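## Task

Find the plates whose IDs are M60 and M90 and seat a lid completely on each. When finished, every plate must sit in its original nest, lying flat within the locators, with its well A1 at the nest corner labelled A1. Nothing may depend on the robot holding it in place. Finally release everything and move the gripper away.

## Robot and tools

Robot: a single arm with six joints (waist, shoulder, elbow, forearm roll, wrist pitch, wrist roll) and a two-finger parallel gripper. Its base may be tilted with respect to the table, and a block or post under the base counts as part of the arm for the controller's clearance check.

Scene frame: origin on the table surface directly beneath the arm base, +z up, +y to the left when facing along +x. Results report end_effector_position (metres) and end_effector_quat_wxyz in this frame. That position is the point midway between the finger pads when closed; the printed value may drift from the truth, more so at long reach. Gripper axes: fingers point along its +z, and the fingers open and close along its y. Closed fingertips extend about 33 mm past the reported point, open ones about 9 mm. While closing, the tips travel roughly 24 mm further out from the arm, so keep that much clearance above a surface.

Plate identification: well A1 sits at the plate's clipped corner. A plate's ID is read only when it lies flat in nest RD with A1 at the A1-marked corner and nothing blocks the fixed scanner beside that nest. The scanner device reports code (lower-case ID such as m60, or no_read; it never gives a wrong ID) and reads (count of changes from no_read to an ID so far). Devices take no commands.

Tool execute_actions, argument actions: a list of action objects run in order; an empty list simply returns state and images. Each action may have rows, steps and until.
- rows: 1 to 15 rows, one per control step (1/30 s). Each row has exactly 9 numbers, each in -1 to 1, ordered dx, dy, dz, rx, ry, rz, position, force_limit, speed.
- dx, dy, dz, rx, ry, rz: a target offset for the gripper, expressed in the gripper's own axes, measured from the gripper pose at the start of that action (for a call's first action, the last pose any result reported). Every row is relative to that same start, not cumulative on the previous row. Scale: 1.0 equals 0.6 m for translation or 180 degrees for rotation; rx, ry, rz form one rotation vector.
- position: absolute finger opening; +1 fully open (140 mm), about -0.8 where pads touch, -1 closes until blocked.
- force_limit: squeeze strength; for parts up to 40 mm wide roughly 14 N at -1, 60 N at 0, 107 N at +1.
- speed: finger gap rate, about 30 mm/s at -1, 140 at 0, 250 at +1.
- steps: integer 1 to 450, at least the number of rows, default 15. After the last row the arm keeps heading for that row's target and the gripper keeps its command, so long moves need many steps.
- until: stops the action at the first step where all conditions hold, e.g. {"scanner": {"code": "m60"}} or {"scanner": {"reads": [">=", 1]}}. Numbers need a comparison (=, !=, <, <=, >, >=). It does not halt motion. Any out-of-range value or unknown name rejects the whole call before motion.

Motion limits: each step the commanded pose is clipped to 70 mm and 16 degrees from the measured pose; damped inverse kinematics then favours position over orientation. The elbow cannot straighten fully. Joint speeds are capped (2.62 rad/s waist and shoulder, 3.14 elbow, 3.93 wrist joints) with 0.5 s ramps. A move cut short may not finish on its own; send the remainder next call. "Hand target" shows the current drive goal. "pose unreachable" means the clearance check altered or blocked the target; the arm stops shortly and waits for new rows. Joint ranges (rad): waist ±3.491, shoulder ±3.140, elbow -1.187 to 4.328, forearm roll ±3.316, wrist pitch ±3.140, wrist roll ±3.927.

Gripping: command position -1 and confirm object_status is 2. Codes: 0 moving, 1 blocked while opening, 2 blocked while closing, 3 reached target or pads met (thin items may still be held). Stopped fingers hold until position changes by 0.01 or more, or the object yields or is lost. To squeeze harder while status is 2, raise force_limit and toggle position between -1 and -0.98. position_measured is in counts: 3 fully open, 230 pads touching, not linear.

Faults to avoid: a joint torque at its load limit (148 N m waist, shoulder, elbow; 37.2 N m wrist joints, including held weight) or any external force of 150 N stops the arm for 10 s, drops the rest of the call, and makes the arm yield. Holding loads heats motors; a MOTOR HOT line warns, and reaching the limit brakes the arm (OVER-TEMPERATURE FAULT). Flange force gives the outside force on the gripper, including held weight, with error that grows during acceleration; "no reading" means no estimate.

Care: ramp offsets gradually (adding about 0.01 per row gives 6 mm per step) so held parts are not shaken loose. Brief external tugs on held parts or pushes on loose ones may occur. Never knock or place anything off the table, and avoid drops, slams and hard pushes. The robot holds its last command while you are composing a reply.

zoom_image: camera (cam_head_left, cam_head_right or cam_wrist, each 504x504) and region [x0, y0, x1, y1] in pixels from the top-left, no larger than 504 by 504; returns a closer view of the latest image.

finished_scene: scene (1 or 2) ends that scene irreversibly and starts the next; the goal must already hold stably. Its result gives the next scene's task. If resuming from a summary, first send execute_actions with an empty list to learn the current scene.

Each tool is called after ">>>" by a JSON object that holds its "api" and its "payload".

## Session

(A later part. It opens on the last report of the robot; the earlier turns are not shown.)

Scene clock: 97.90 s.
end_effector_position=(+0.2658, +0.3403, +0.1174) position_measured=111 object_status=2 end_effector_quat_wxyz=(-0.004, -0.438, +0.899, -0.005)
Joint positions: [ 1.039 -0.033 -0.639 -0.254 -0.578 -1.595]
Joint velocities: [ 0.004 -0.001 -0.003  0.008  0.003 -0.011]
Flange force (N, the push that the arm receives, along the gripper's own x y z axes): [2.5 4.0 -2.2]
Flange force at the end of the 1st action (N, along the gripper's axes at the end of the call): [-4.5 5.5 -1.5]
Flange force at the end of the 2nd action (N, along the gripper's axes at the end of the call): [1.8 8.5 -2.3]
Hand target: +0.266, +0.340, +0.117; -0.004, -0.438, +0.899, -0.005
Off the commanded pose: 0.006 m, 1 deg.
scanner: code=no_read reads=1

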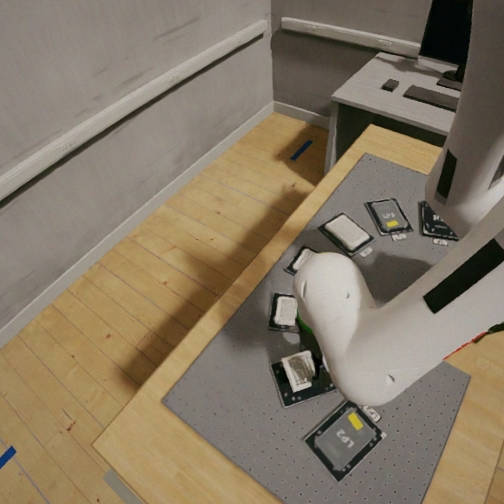

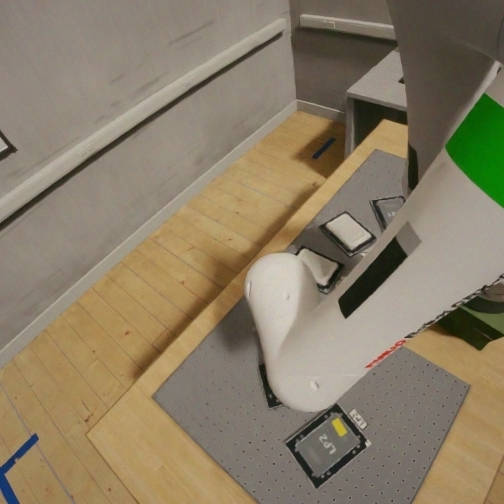

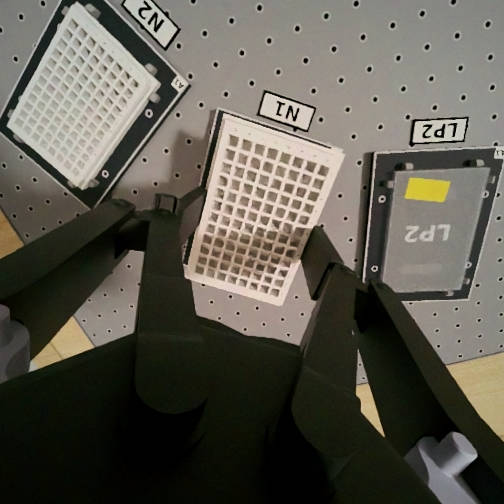

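>>> {"api": "execute_actions", "payload": {"actions": [{"rows":[[-0.0168,-0.003,0.085,-0.002,-0.003,0.001,-0.98,0.2,-0.7]],"steps":24},{"rows":[[0,0,0.004,0,0,0,-0.98,0.2,-0.7],[0,0,0.008,0,0,0,-0.98,0.2,-0.7],[0,0,0.012,0,0,0,-0.98,0.2,-0.7]],"steps":12}]}}

Scene clock: 102.43 s.
end_effector_position=(+0.2734, +0.3467, +0.0593) position_measured=111 object_status=2 end_effector_quat_wxyz=(-0.001, -0.436, +0.900, -0.001)
Joint positions: [ 1.038  0.143 -0.59  -0.333 -0.448 -1.51 ]
Joint velocities: [-0.     0.002  0.001 -0.001  0.001  0.001]
Flange force (N, the push that the arm receives, along the gripper's own x y z axes): [9.6 3.5 -5.7]
Flange force at the end of the 1st action (N, along the gripper's axes at the end of the call): [3.3 1.2 -2.4]
Hand target: +0.273, +0.347, +0.059; -0.001, -0.436, +0.900, -0.001
Off the commanded pose: 0.000 m, 0 deg.
scanner: code=no_read reads=1

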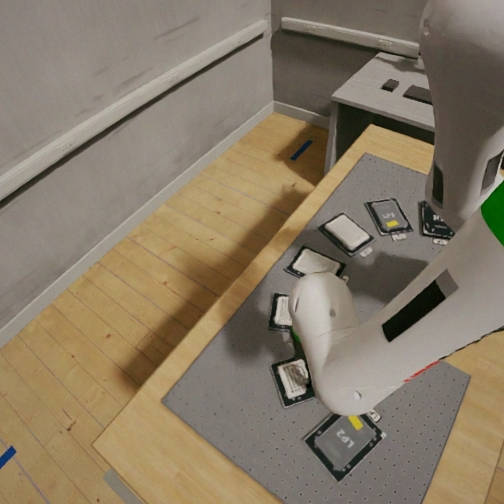

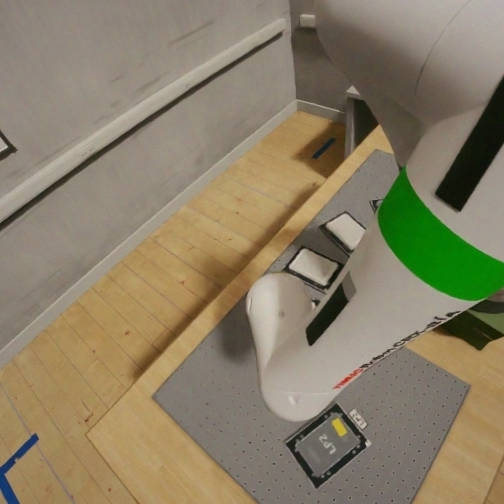

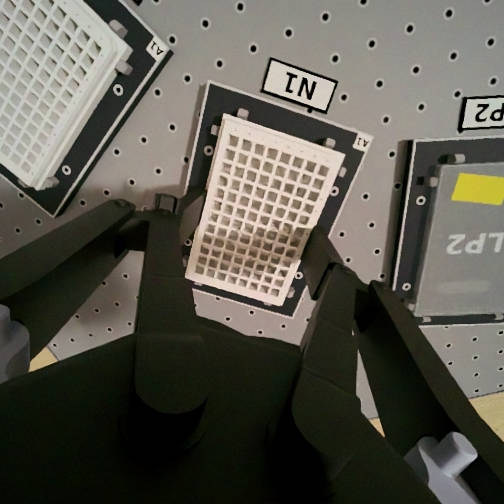

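>>> {"api": "execute_actions", "payload": {"actions": [{"rows":[[0.001,0,0,0,0,0,-0.98,0.2,-0.7],[0.001,0,0.002,0,0,0,-0.98,0.2,-0.7],[0.001,0,0.0045,0,0,0,-0.98,0.2,-0.7]],"steps":10},{"rows":[[0,0,0,0,0,0,0.4,0.2,-0.5]],"steps":14},{"rows":[[0,0,-0.07,0,0,0,0.4,0,0]],"steps":18}]}}

Scene clock: 107.03 s.
end_effector_position=(+0.2729, +0.3462, +0.0985) position_measured=78 object_status=3 end_effector_quat_wxyz=(-0.002, -0.436, +0.900, -0.000)
Joint positions: [ 1.027  0.032 -0.611 -0.291 -0.535 -1.551]
Joint velocities: [ 0.    -0.001 -0.     0.    -0.001 -0.001]
Flange force (N, the push that the arm receives, along the gripper's own x y z axes): [9.7 5.5 -3.5]
Flange force at the end of the 1st action (N, along the gripper's axes at the end of the call): [1.8 4.7 -2.3]
Flange force at the end of the 2nd action (N, along the gripper's axes at the end of the call): [3.4 0.2 -1.3]
Hand target: +0.273, +0.346, +0.098; -0.002, -0.437, +0.900, -0.000
Off the commanded pose: 0.000 m, 0 deg.
scanner: code=no_read reads=1

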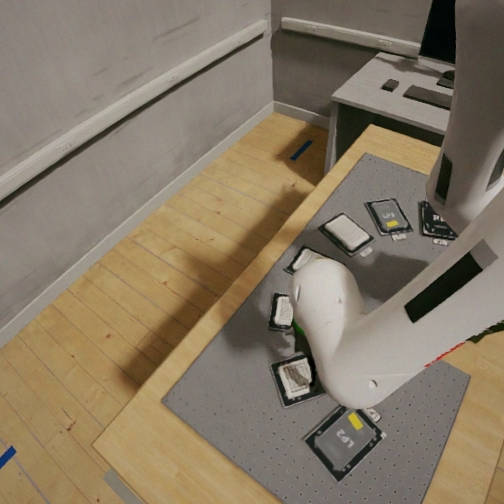

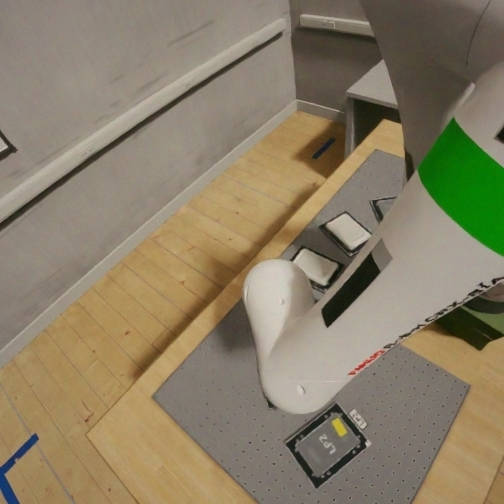

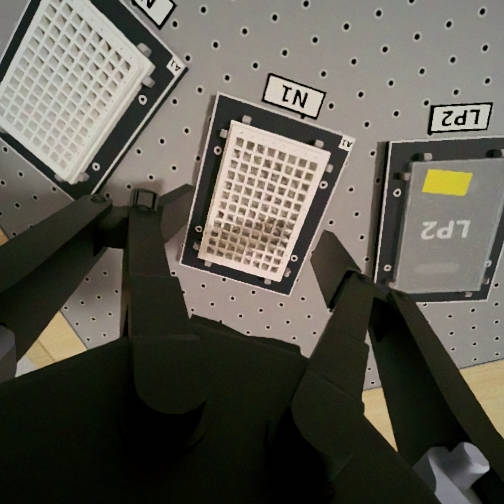

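>>> {"api": "execute_actions", "payload": {"actions": [{"rows":[[0.507,-0.679,-0.014,0,0,0.406,0.4,0,0]],"steps":62}]}}

Scene clock: 112.97 s.
end_effector_position=(+0.4068, -0.1392, +0.1053) position_measured=78 object_status=3 end_effector_quat_wxyz=(-0.002, +0.185, +0.983, +0.004)
Joint positions: [-0.317  0.659 -0.292 -0.642 -0.793 -1.207]
Joint velocities: [-0.001  0.002  0.     0.     0.     0.   ]
Flange force (N, the push that the arm receives, along the gripper's own x y z axes): [8.2 2.3 -4.3]
Hand target: +0.407, -0.139, +0.105; -0.002, +0.185, +0.983, +0.004
Off the commanded pose: 0.007 m, 1 deg.
scanner: code=no_read reads=1

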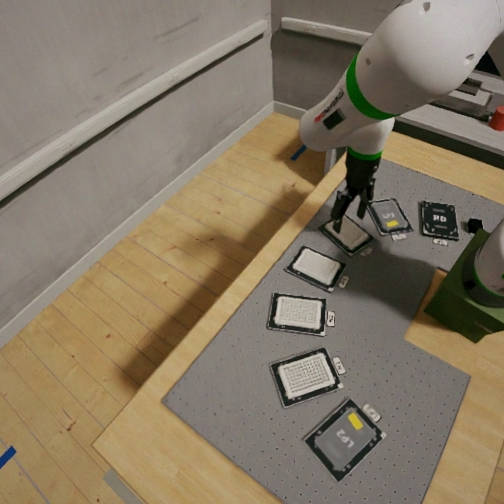

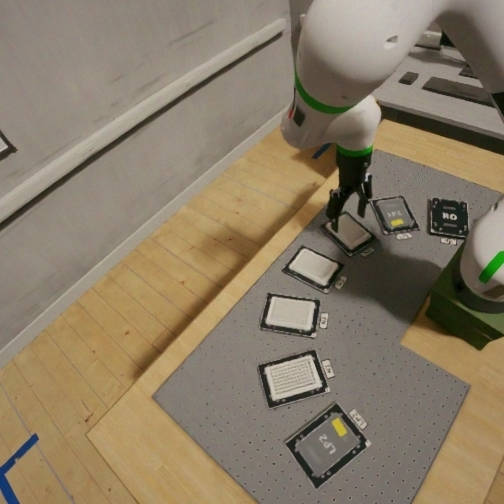

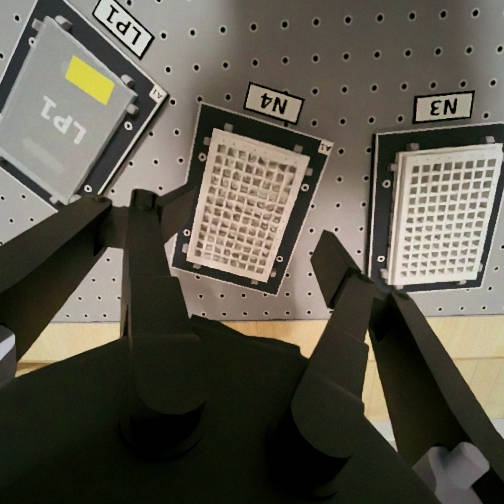

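>>> {"api": "execute_actions", "payload": {"actions": [{"rows":[[-0.012,-0.019,0.045,0.002,-0.002,-0.011,0.45,0,0]],"steps":20}]}}

>>> {"api": "zoom_image", "payload": {"camera": "cam_wrist", "region": [140,50,420,330]}}

Scene clock: 116.53 s.
end_effector_position=(+0.4095, -0.1523, +0.0783) position_measured=72 object_status=3 end_effector_quat_wxyz=(+0.001, +0.169, +0.986, -0.000)
Joint positions: [-0.316  0.731 -0.266 -0.668 -0.747 -1.136]
Joint velocities: [ 0.    -0.    -0.     0.    -0.001 -0.   ]
Flange force (N, the push that the arm receives, along the gripper's own x y z axes): [7.1 1.2 -3.0]
Hand target: +0.409, -0.152, +0.078; +0.001, +0.169, +0.986, -0.000
Off the commanded pose: 0.000 m, 0 deg.
scanner: code=no_read reads=1

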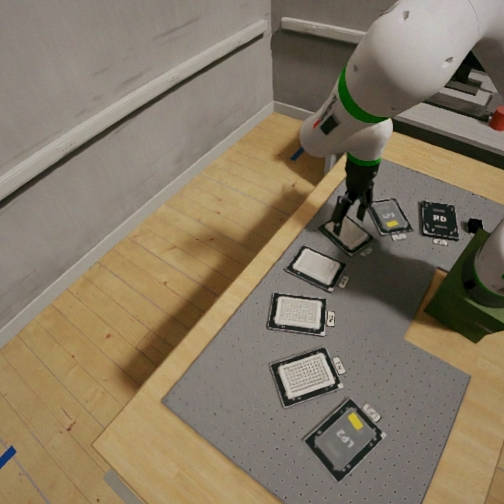

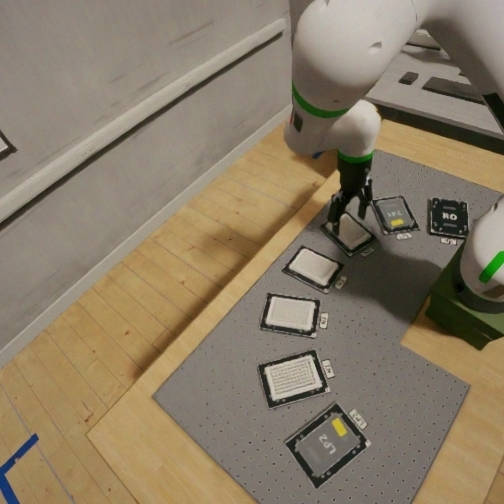

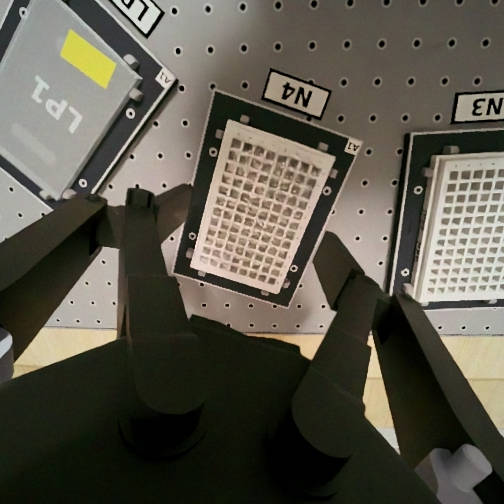

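Region (140, 50, 420, 330) of cam_wrist's 504x504 image, scaled by 1.800, with more detail than that image has.

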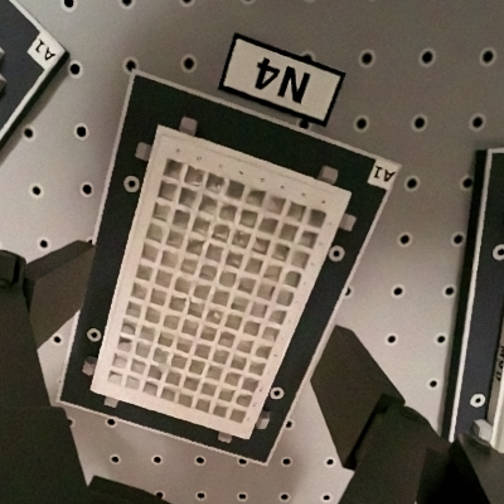

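N3's side label shows printed text.

>>> {"api": "zoom_image", "payload": {"camera": "cam_wrist", "region": [385,200,465,290]}}

Region (385, 200, 465, 290) of cam_wrist's 504x504 image, scaled by 5.600, with more detail than that image has.

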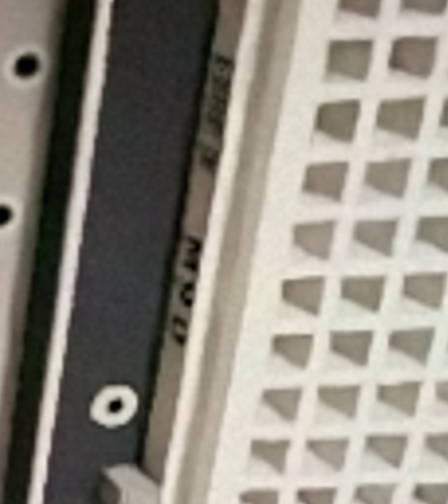

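>>> {"api": "execute_actions", "payload": {"actions": [{"rows":[[0.075,-0.295,-0.012,0,0,0.14,0.45,0,0]],"steps":35}]}}

>>> {"api": "zoom_image", "payload": {"camera": "cam_wrist", "region": [370,190,470,300]}}

>>> {"api": "zoom_image", "payload": {"camera": "cam_wrist", "region": [140,50,420,330]}}

Scene clock: 124.20 s.
end_effector_position=(+0.3101, -0.3038, +0.0854) position_measured=72 object_status=3 end_effector_quat_wxyz=(+0.001, +0.379, +0.925, +0.001)
Joint positions: [-0.683  0.898 -0.219 -0.581 -0.757 -1.258]
Joint velocities: [ 0.001  0.     0.001 -0.001  0.002  0.   ]
Flange force (N, the push that the arm receives, along the gripper's own x y z axes): [8.1 3.9 -3.8]
Hand target: +0.310, -0.304, +0.085; +0.001, +0.379, +0.925, +0.001
Off the commanded pose: 0.002 m, 0 deg.
scanner: code=no_read reads=1

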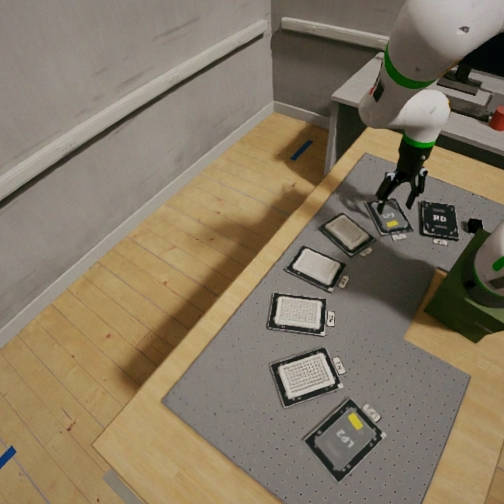

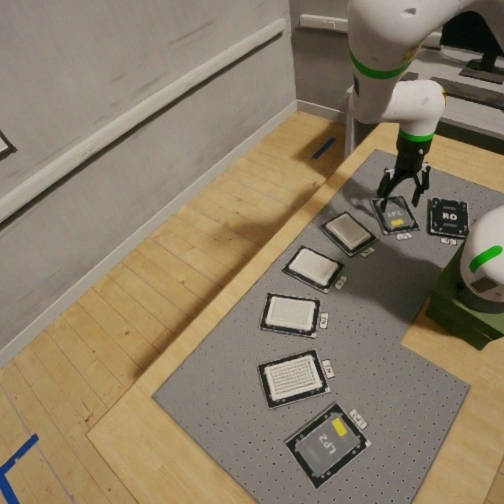

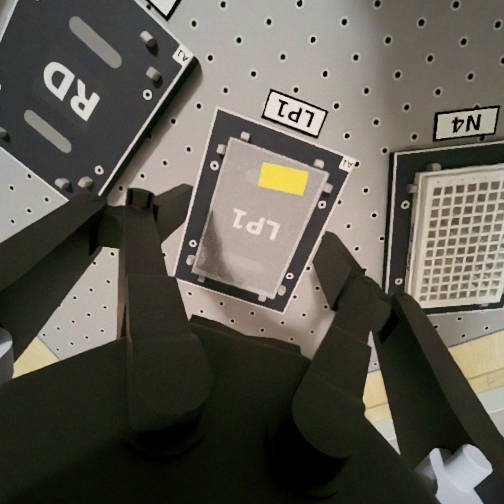

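Region (370, 190, 470, 300) of cam_wrist's 504x504 image, scaled by 4.582, with more detail than that image has; it fills the left 458 columns of this view, and the rest is white.

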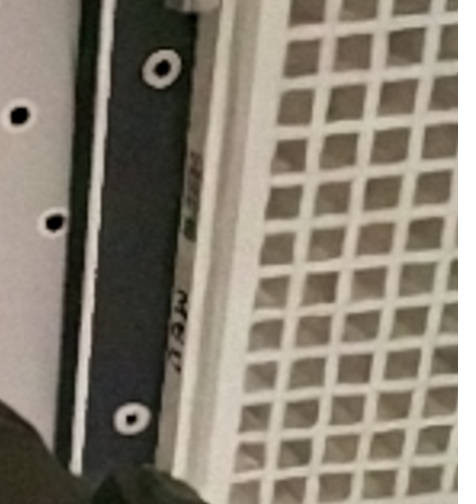

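Region (140, 50, 420, 330) of cam_wrist's 504x504 image, scaled by 1.800, with more detail than that image has.

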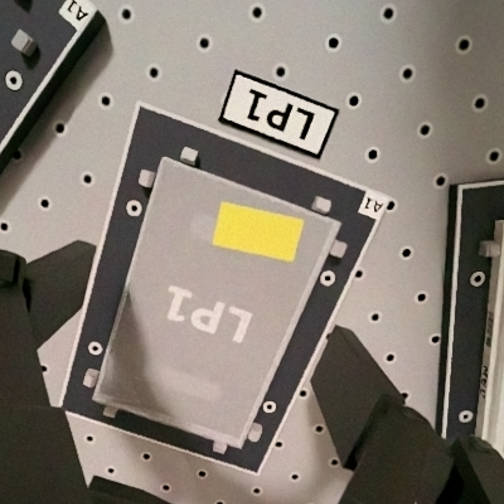

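>>> {"api": "execute_actions", "payload": {"actions": [{"rows":[[-0.02,0.001,0.035,0,0,0.007,0.45,0,0]],"steps":18}]}}

>>> {"api": "zoom_image", "payload": {"camera": "cam_wrist", "region": [395,200,475,290]}}

>>> {"api": "zoom_image", "payload": {"camera": "cam_wrist", "region": [140,50,420,330]}}

Scene clock: 128.10 s.
end_effector_position=(+0.3192, -0.3118, +0.0645) position_measured=72 object_status=3 end_effector_quat_wxyz=(+0.001, +0.390, +0.921, +0.001)
Joint positions: [-0.67   0.956 -0.176 -0.597 -0.741 -1.274]
Joint velocities: [ 0.001 -0.001 -0.    -0.    -0.     0.   ]
Flange force (N, the push that the arm receives, along the gripper's own x y z axes): [4.7 1.9 -2.2]
Hand target: +0.319, -0.312, +0.064; +0.001, +0.390, +0.921, +0.001
Off the commanded pose: 0.000 m, 0 deg.
scanner: code=no_read reads=1

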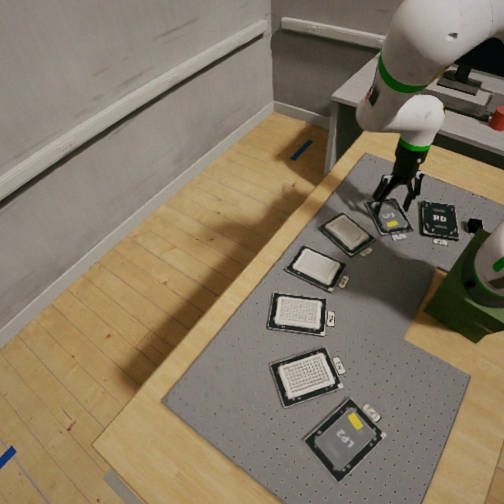

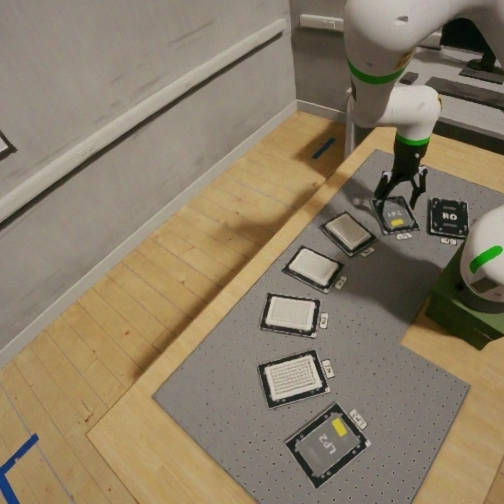

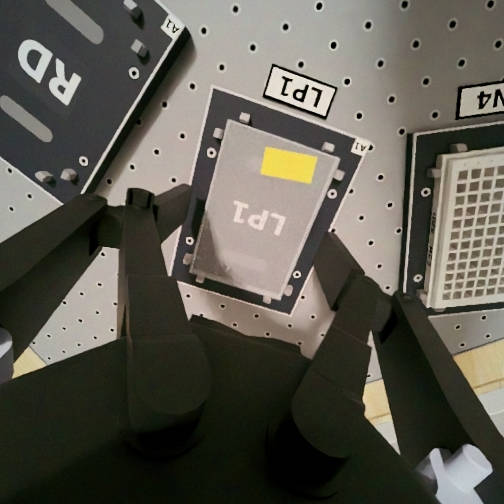

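Region (395, 200, 475, 290) of cam_wrist's 504x504 image, scaled by 5.600, with more detail than that image has.

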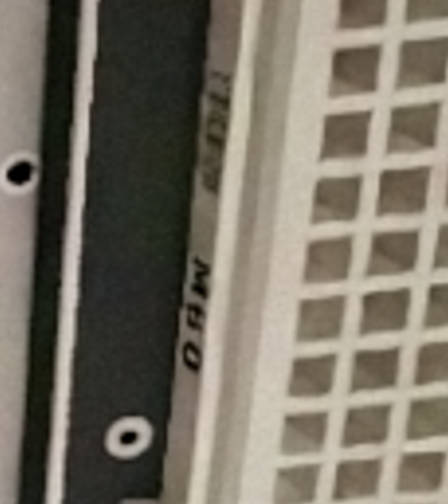

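Region (140, 50, 420, 330) of cam_wrist's 504x504 image, scaled by 1.800, with more detail than that image has.

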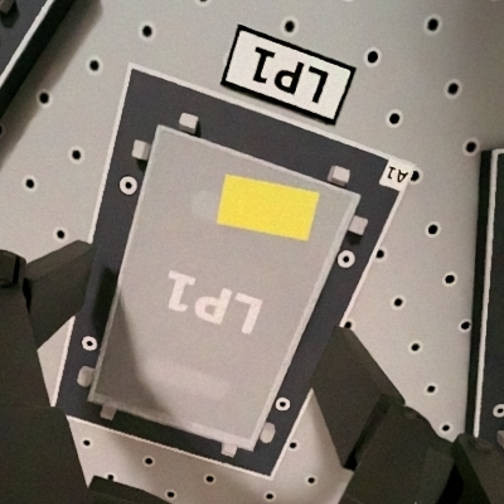

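>>> {"api": "execute_actions", "payload": {"actions": [{"rows":[[-0.001,0.001,0.021,0,0,0.002,0.4,-0.4,0]],"steps":14},{"rows":[[0,0,0,0,0,0,-1,-0.4,-0.7]],"steps":18}]}}

Scene clock: 132.00 s.
end_effector_position=(+0.3201, -0.3119, +0.0519) position_measured=103 object_status=2 end_effector_quat_wxyz=(+0.001, +0.392, +0.920, +0.001)
Joint positions: [-0.661  0.982 -0.167 -0.612 -0.725 -1.271]
Joint velocities: [ 0.001  0.     0.001  0.    -0.001  0.   ]
Flange force (N, the push that the arm receives, along the gripper's own x y z axes): [15.2 4.4 -32.8]
Flange force at the end of the 1st action (N, along the gripper's axes at the end of the call): [7.4 3.6 -3.0]
Hand target: +0.320, -0.312, +0.052; +0.001, +0.392, +0.920, +0.001
Off the commanded pose: 0.000 m, 0 deg.
scanner: code=no_read reads=1

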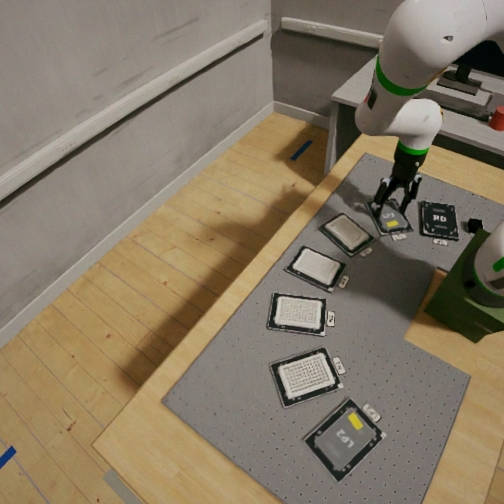

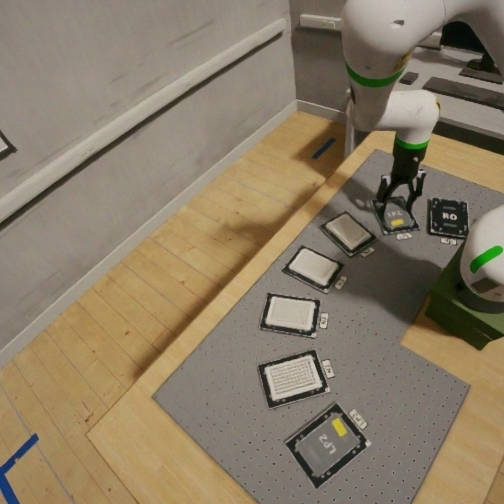

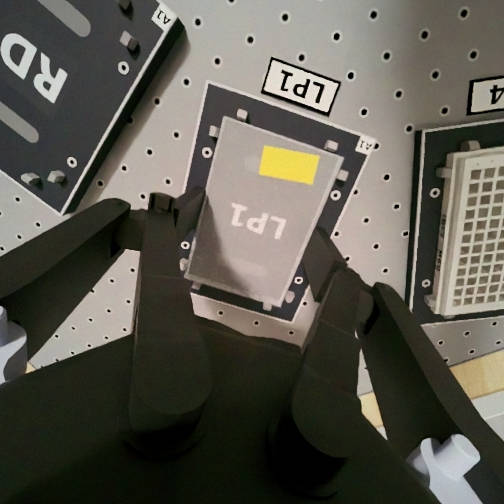

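Lifting 20 mm to get a reference view of the nest at that height.

>>> {"api": "execute_actions", "payload": {"actions": [{"rows":[[0,0,-0.001,0,0,0,-0.98,0.1,-0.7]],"steps":8},{"rows":[[0,0,-0.008,0,0,0,-0.98,0.1,-0.7],[0,0,-0.033,0,0,0,-0.98,0.1,-0.7]],"steps":16}]}}

>>> {"api": "zoom_image", "payload": {"camera": "cam_wrist", "region": [140,50,420,330]}}

Scene clock: 135.23 s.
end_effector_position=(+0.3200, -0.3117, +0.0722) position_measured=106 object_status=2 end_effector_quat_wxyz=(+0.001, +0.392, +0.920, +0.001)
Joint positions: [-0.674  0.941 -0.179 -0.587 -0.752 -1.289]
Joint velocities: [-0.001 -0.     0.     0.     0.    -0.   ]
Flange force (N, the push that the arm receives, along the gripper's own x y z axes): [8.2 3.8 -4.0]
Flange force at the end of the 1st action (N, along the gripper's axes at the end of the call): [6.3 2.7 -8.5]
Hand target: +0.320, -0.312, +0.072; +0.001, +0.392, +0.920, +0.001
Off the commanded pose: 0.000 m, 0 deg.
scanner: code=no_read reads=1

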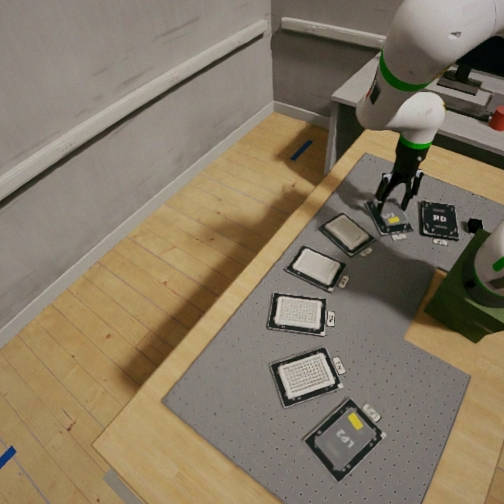

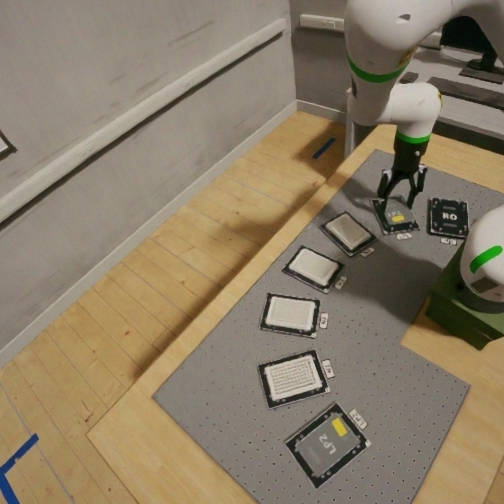

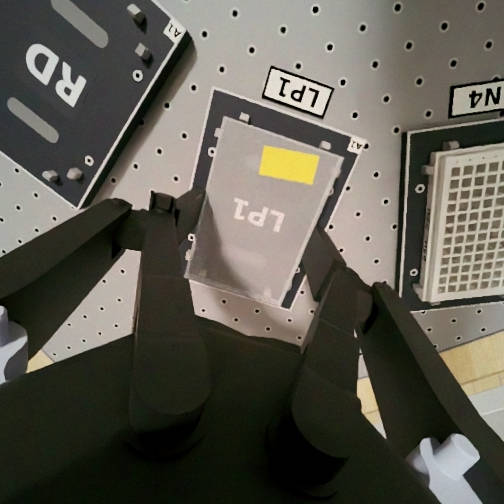

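Region (140, 50, 420, 330) of cam_wrist's 504x504 image, scaled by 1.800, with more detail than that image has.

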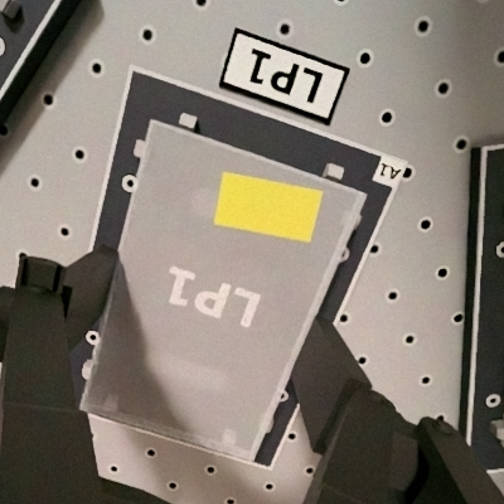

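>>> {"api": "execute_actions", "payload": {"actions": [{"rows":[[0,0,-0.02,0,0,0,-0.98,0.1,-0.7],[0,0.01,-0.03,0,0,0,-0.98,0.1,-0.7],[0,0.02,-0.03,0,0,0,-0.98,0.1,-0.7],[0.01,0.04,-0.03,0,0,-0.01,-0.98,0.1,-0.7],[0.086,0.294,-0.03,0,0,-0.147,-0.98,0.1,-0.7]],"steps":38},{"rows":[[0,0,0.03,0,0,0,-0.98,0.1,-0.7]],"steps":15}]}}

>>> {"api": "zoom_image", "payload": {"camera": "cam_wrist", "region": [140,50,420,330]}}

Scene clock: 143.43 s.
end_effector_position=(+0.4097, -0.1530, +0.0722) position_measured=106 object_status=2 end_effector_quat_wxyz=(+0.001, +0.172, +0.985, -0.000)
Joint positions: [-0.312  0.745 -0.262 -0.675 -0.738 -1.135]
Joint velocities: [ 0.001  0.001  0.     0.    -0.001  0.   ]
Flange force (N, the push that the arm receives, along the gripper's own x y z axes): [4.8 2.0 -3.7]
Flange force at the end of the 1st action (N, along the gripper's axes at the end of the call): [7.9 5.3 -5.5]
Hand target: +0.410, -0.153, +0.072; +0.001, +0.172, +0.985, -0.000
Off the commanded pose: 0.000 m, 0 deg.
scanner: code=no_read reads=1

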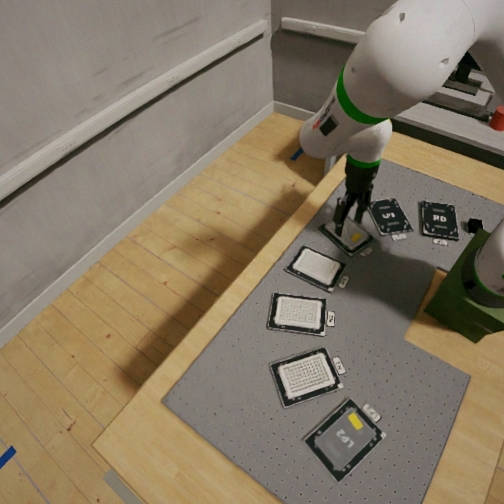

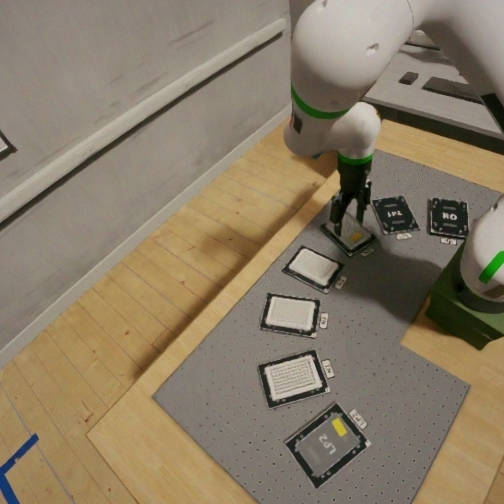

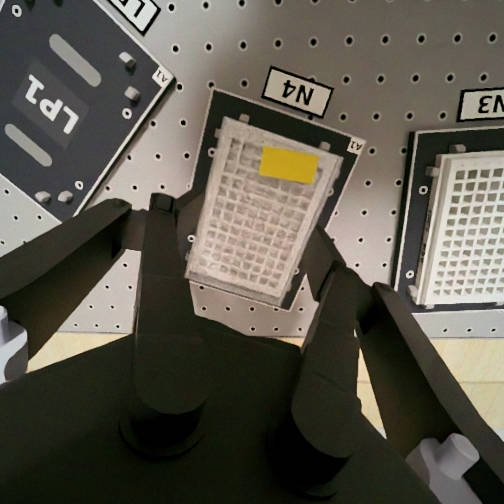

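Region (140, 50, 420, 330) of cam_wrist's 504x504 image, scaled by 1.800, with more detail than that image has.

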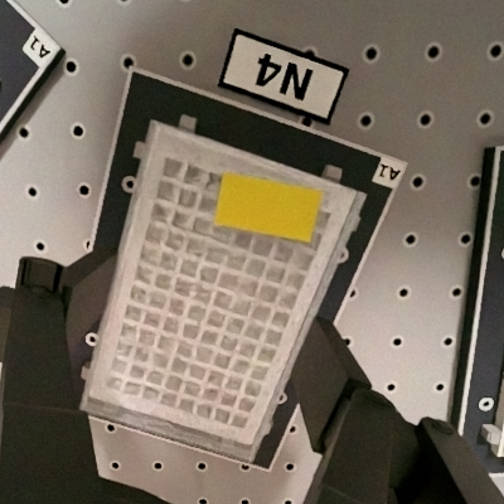

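>>> {"api": "execute_actions", "payload": {"actions": [{"rows":[[-0.001,0,0.008,0,0,0,-0.98,0.1,-0.7]],"steps":10},{"rows":[[0,0,0.003,0,0,0,-0.98,0.1,-0.7]],"steps":8}]}}

>>> {"api": "zoom_image", "payload": {"camera": "cam_wrist", "region": [395,200,475,290]}}

Scene clock: 147.77 s.
end_effector_position=(+0.4102, -0.1532, +0.0657) position_measured=106 object_status=2 end_effector_quat_wxyz=(+0.001, +0.172, +0.985, -0.000)
Joint positions: [-0.308  0.759 -0.257 -0.683 -0.73  -1.13 ]
Joint velocities: [ 0.003  0.001  0.001 -0.001  0.001  0.   ]
Flange force (N, the push that the arm receives, along the gripper's own x y z axes): [6.1 3.4 -2.7]
Flange force at the end of the 1st action (N, along the gripper's axes at the end of the call): [5.5 2.3 -0.6]
Hand target: +0.410, -0.153, +0.066; +0.001, +0.172, +0.985, -0.000
Off the commanded pose: 0.000 m, 0 deg.
scanner: code=no_read reads=1

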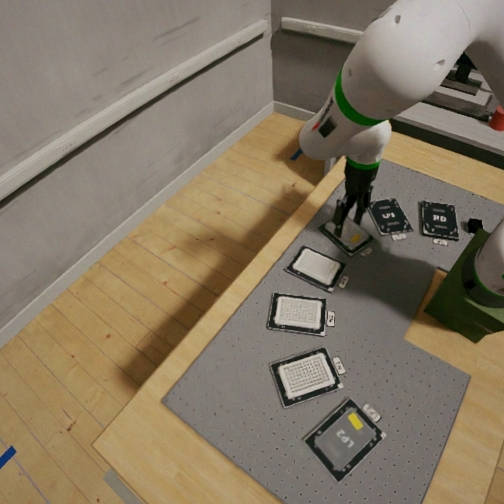

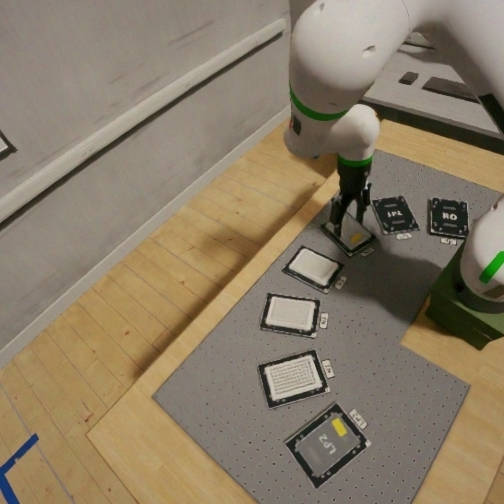

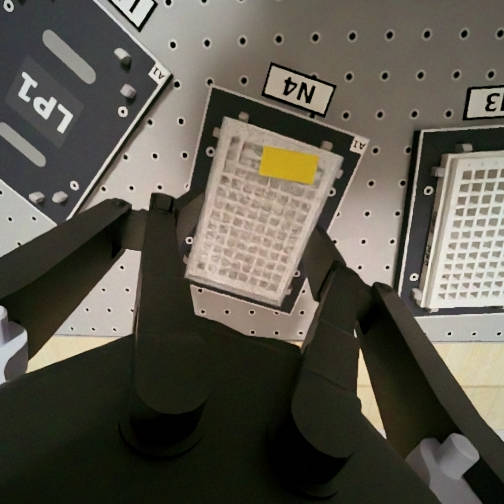

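Region (395, 200, 475, 290) of cam_wrist's 504x504 image, scaled by 5.600, with more detail than that image has.

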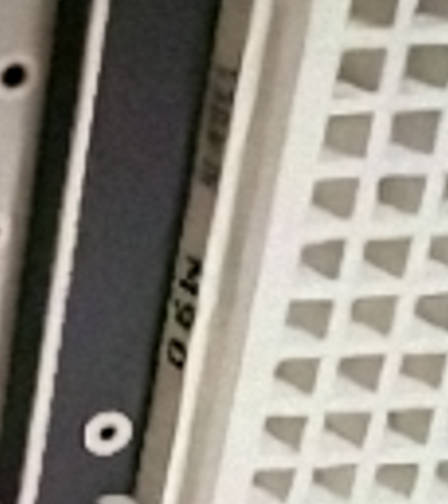

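>>> {"api": "execute_actions", "payload": {"actions": [{"rows":[[0,0,0.004,0,0,0,-0.98,0.1,-0.7]],"steps":8},{"rows":[[0,0,0.003,0,0,0,-0.98,0.1,-0.7]],"steps":8},{"rows":[[0,0,0.002,0,0,0,-0.98,0.1,-0.7]],"steps":8}]}}

Scene clock: 151.30 s.
end_effector_position=(+0.4105, -0.1532, +0.0605) position_measured=106 object_status=2 end_effector_quat_wxyz=(+0.001, +0.172, +0.985, -0.000)
Joint positions: [-0.304  0.77  -0.253 -0.69  -0.722 -1.124]
Joint velocities: [ 0.001  0.    -0.001  0.     0.001  0.   ]
Flange force (N, the push that the arm receives, along the gripper's own x y z axes): [21.5 13.1 -101.3]
Flange force at the end of the 1st action (N, along the gripper's axes at the end of the call): [4.9 1.2 -1.8]
Flange force at the end of the 2nd action (N, along the gripper's axes at the end of the call): [22.7 8.3 -92.6]
Hand target: +0.410, -0.153, +0.060; +0.001, +0.172, +0.985, -0.000
Off the commanded pose: 0.000 m, 0 deg.
scanner: code=no_read reads=1

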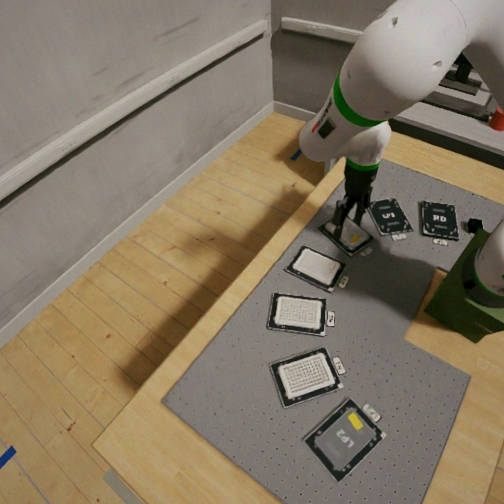

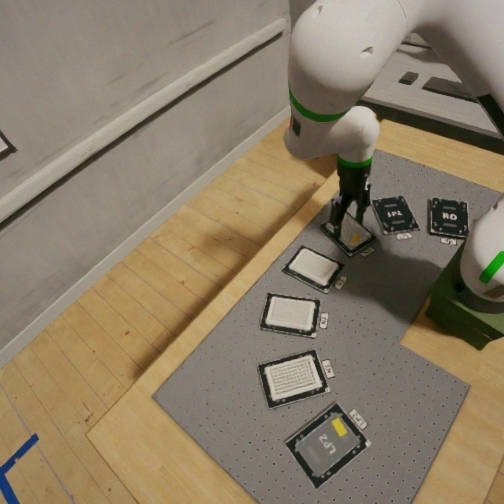

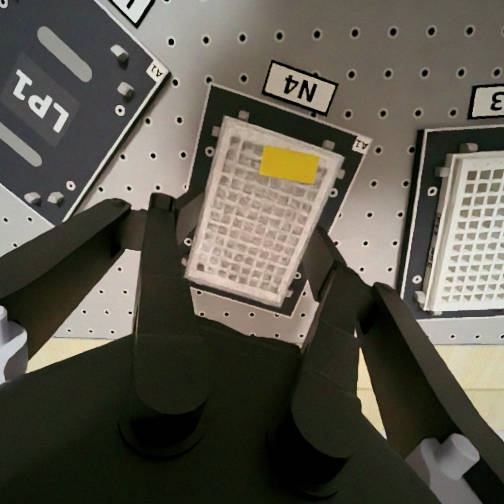

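>>> {"api": "execute_actions", "payload": {"actions": [{"rows":[[0,0,-0.0015,0,0,0,0.45,0.1,-0.5]],"steps":12},{"rows":[[0,0,-0.048,0,0,0,0.45,0,0]],"steps":15},{"rows":[[0.069,0.297,0,0,0,-0.127,0.45,0,0]],"steps":34}]}}

>>> {"api": "zoom_image", "payload": {"camera": "cam_wrist", "region": [0,0,220,220]}}

Scene clock: 158.07 s.
end_effector_position=(+0.4297, +0.0273, +0.0895) position_measured=72 object_status=3 end_effector_quat_wxyz=(-0.000, -0.027, +1.000, -0.001)
Joint positions: [ 0.062  0.478 -0.374 -0.667 -0.718 -1.146]
Joint velocities: [-0.001  0.     0.     0.     0.001 -0.   ]
Flange force (N, the push that the arm receives, along the gripper's own x y z axes): [4.3 3.1 -2.8]
Flange force at the end of the 1st action (N, along the gripper's axes at the end of the call): [4.3 4.5 -4.2]
Flange force at the end of the 2nd action (N, along the gripper's axes at the end of the call): [4.8 7.6 -1.2]
Hand target: +0.430, +0.027, +0.089; -0.000, -0.027, +1.000, -0.001
Off the commanded pose: 0.002 m, 0 deg.
scanner: code=no_read reads=1

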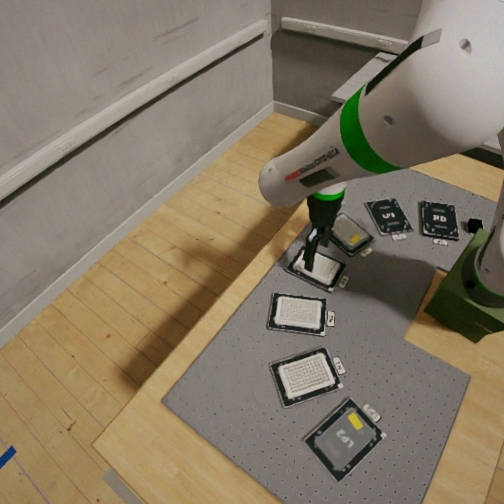

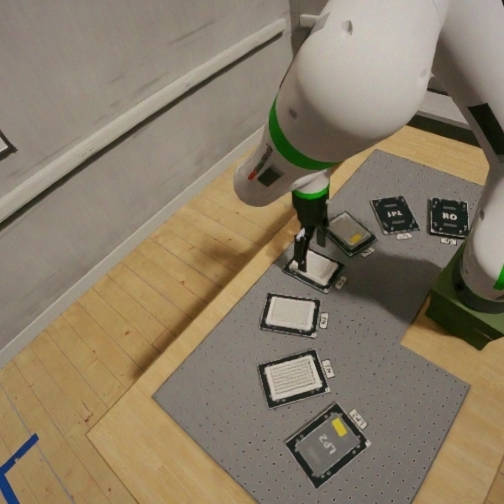

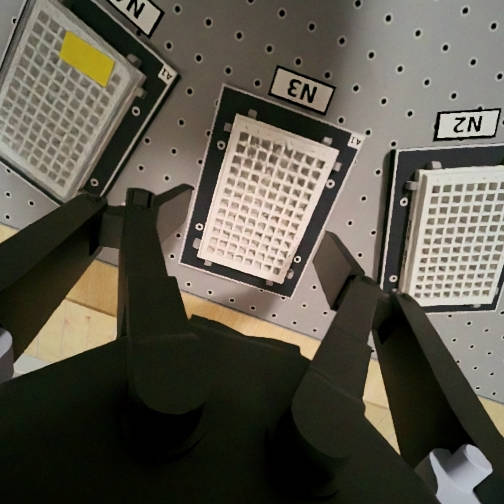

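Region (0, 0, 220, 220) of cam_wrist's 504x504 image, scaled by 2.291, with more detail than that image has.

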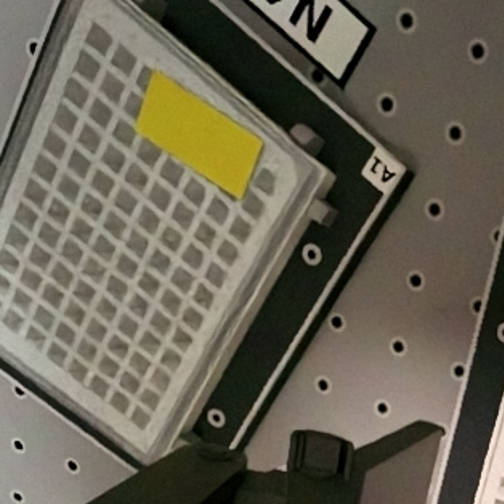

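>>> {"api": "execute_actions", "payload": {"actions": [{"rows":[[0.465,0.7,-0.02,0,0,-0.39,0.45,0,0]],"steps":66}]}}

Scene clock: 162.97 s.
end_effector_position=(+0.1283, +0.4252, +0.0978) position_measured=72 object_status=3 end_effector_quat_wxyz=(-0.004, -0.598, +0.801, -0.005)
Joint positions: [ 1.533 -0.068 -0.761  0.148 -0.462 -2.018]
Joint velocities: [ 0.059 -0.02  -0.093  0.239  0.045 -0.289]
Flange force (N, the push that the arm receives, along the gripper's own x y z axes): [12.3 2.2 -3.8]
Hand target: +0.129, +0.425, +0.098; -0.002, -0.598, +0.801, -0.006
Off the commanded pose: 0.007 m, 1 deg.
scanner: code=no_read reads=1

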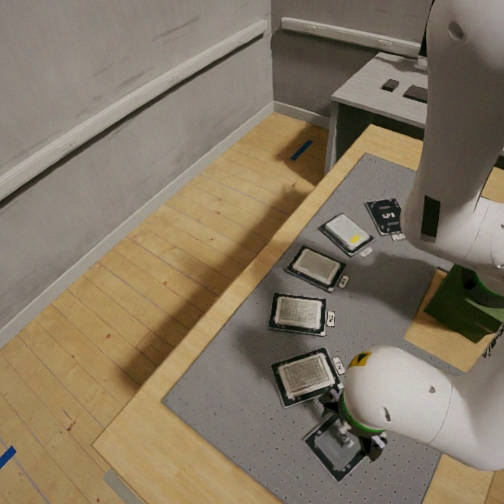

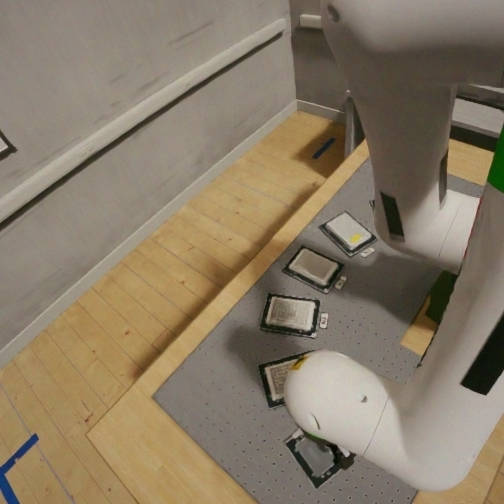

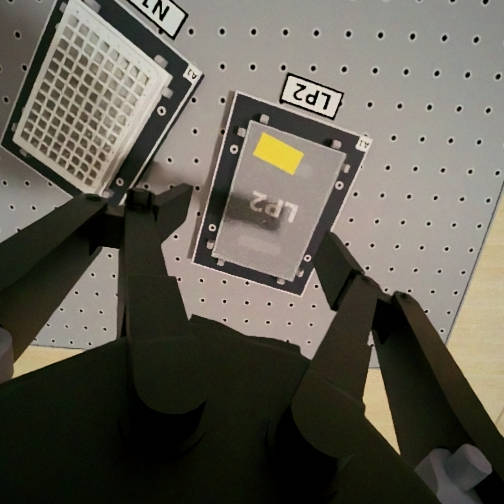

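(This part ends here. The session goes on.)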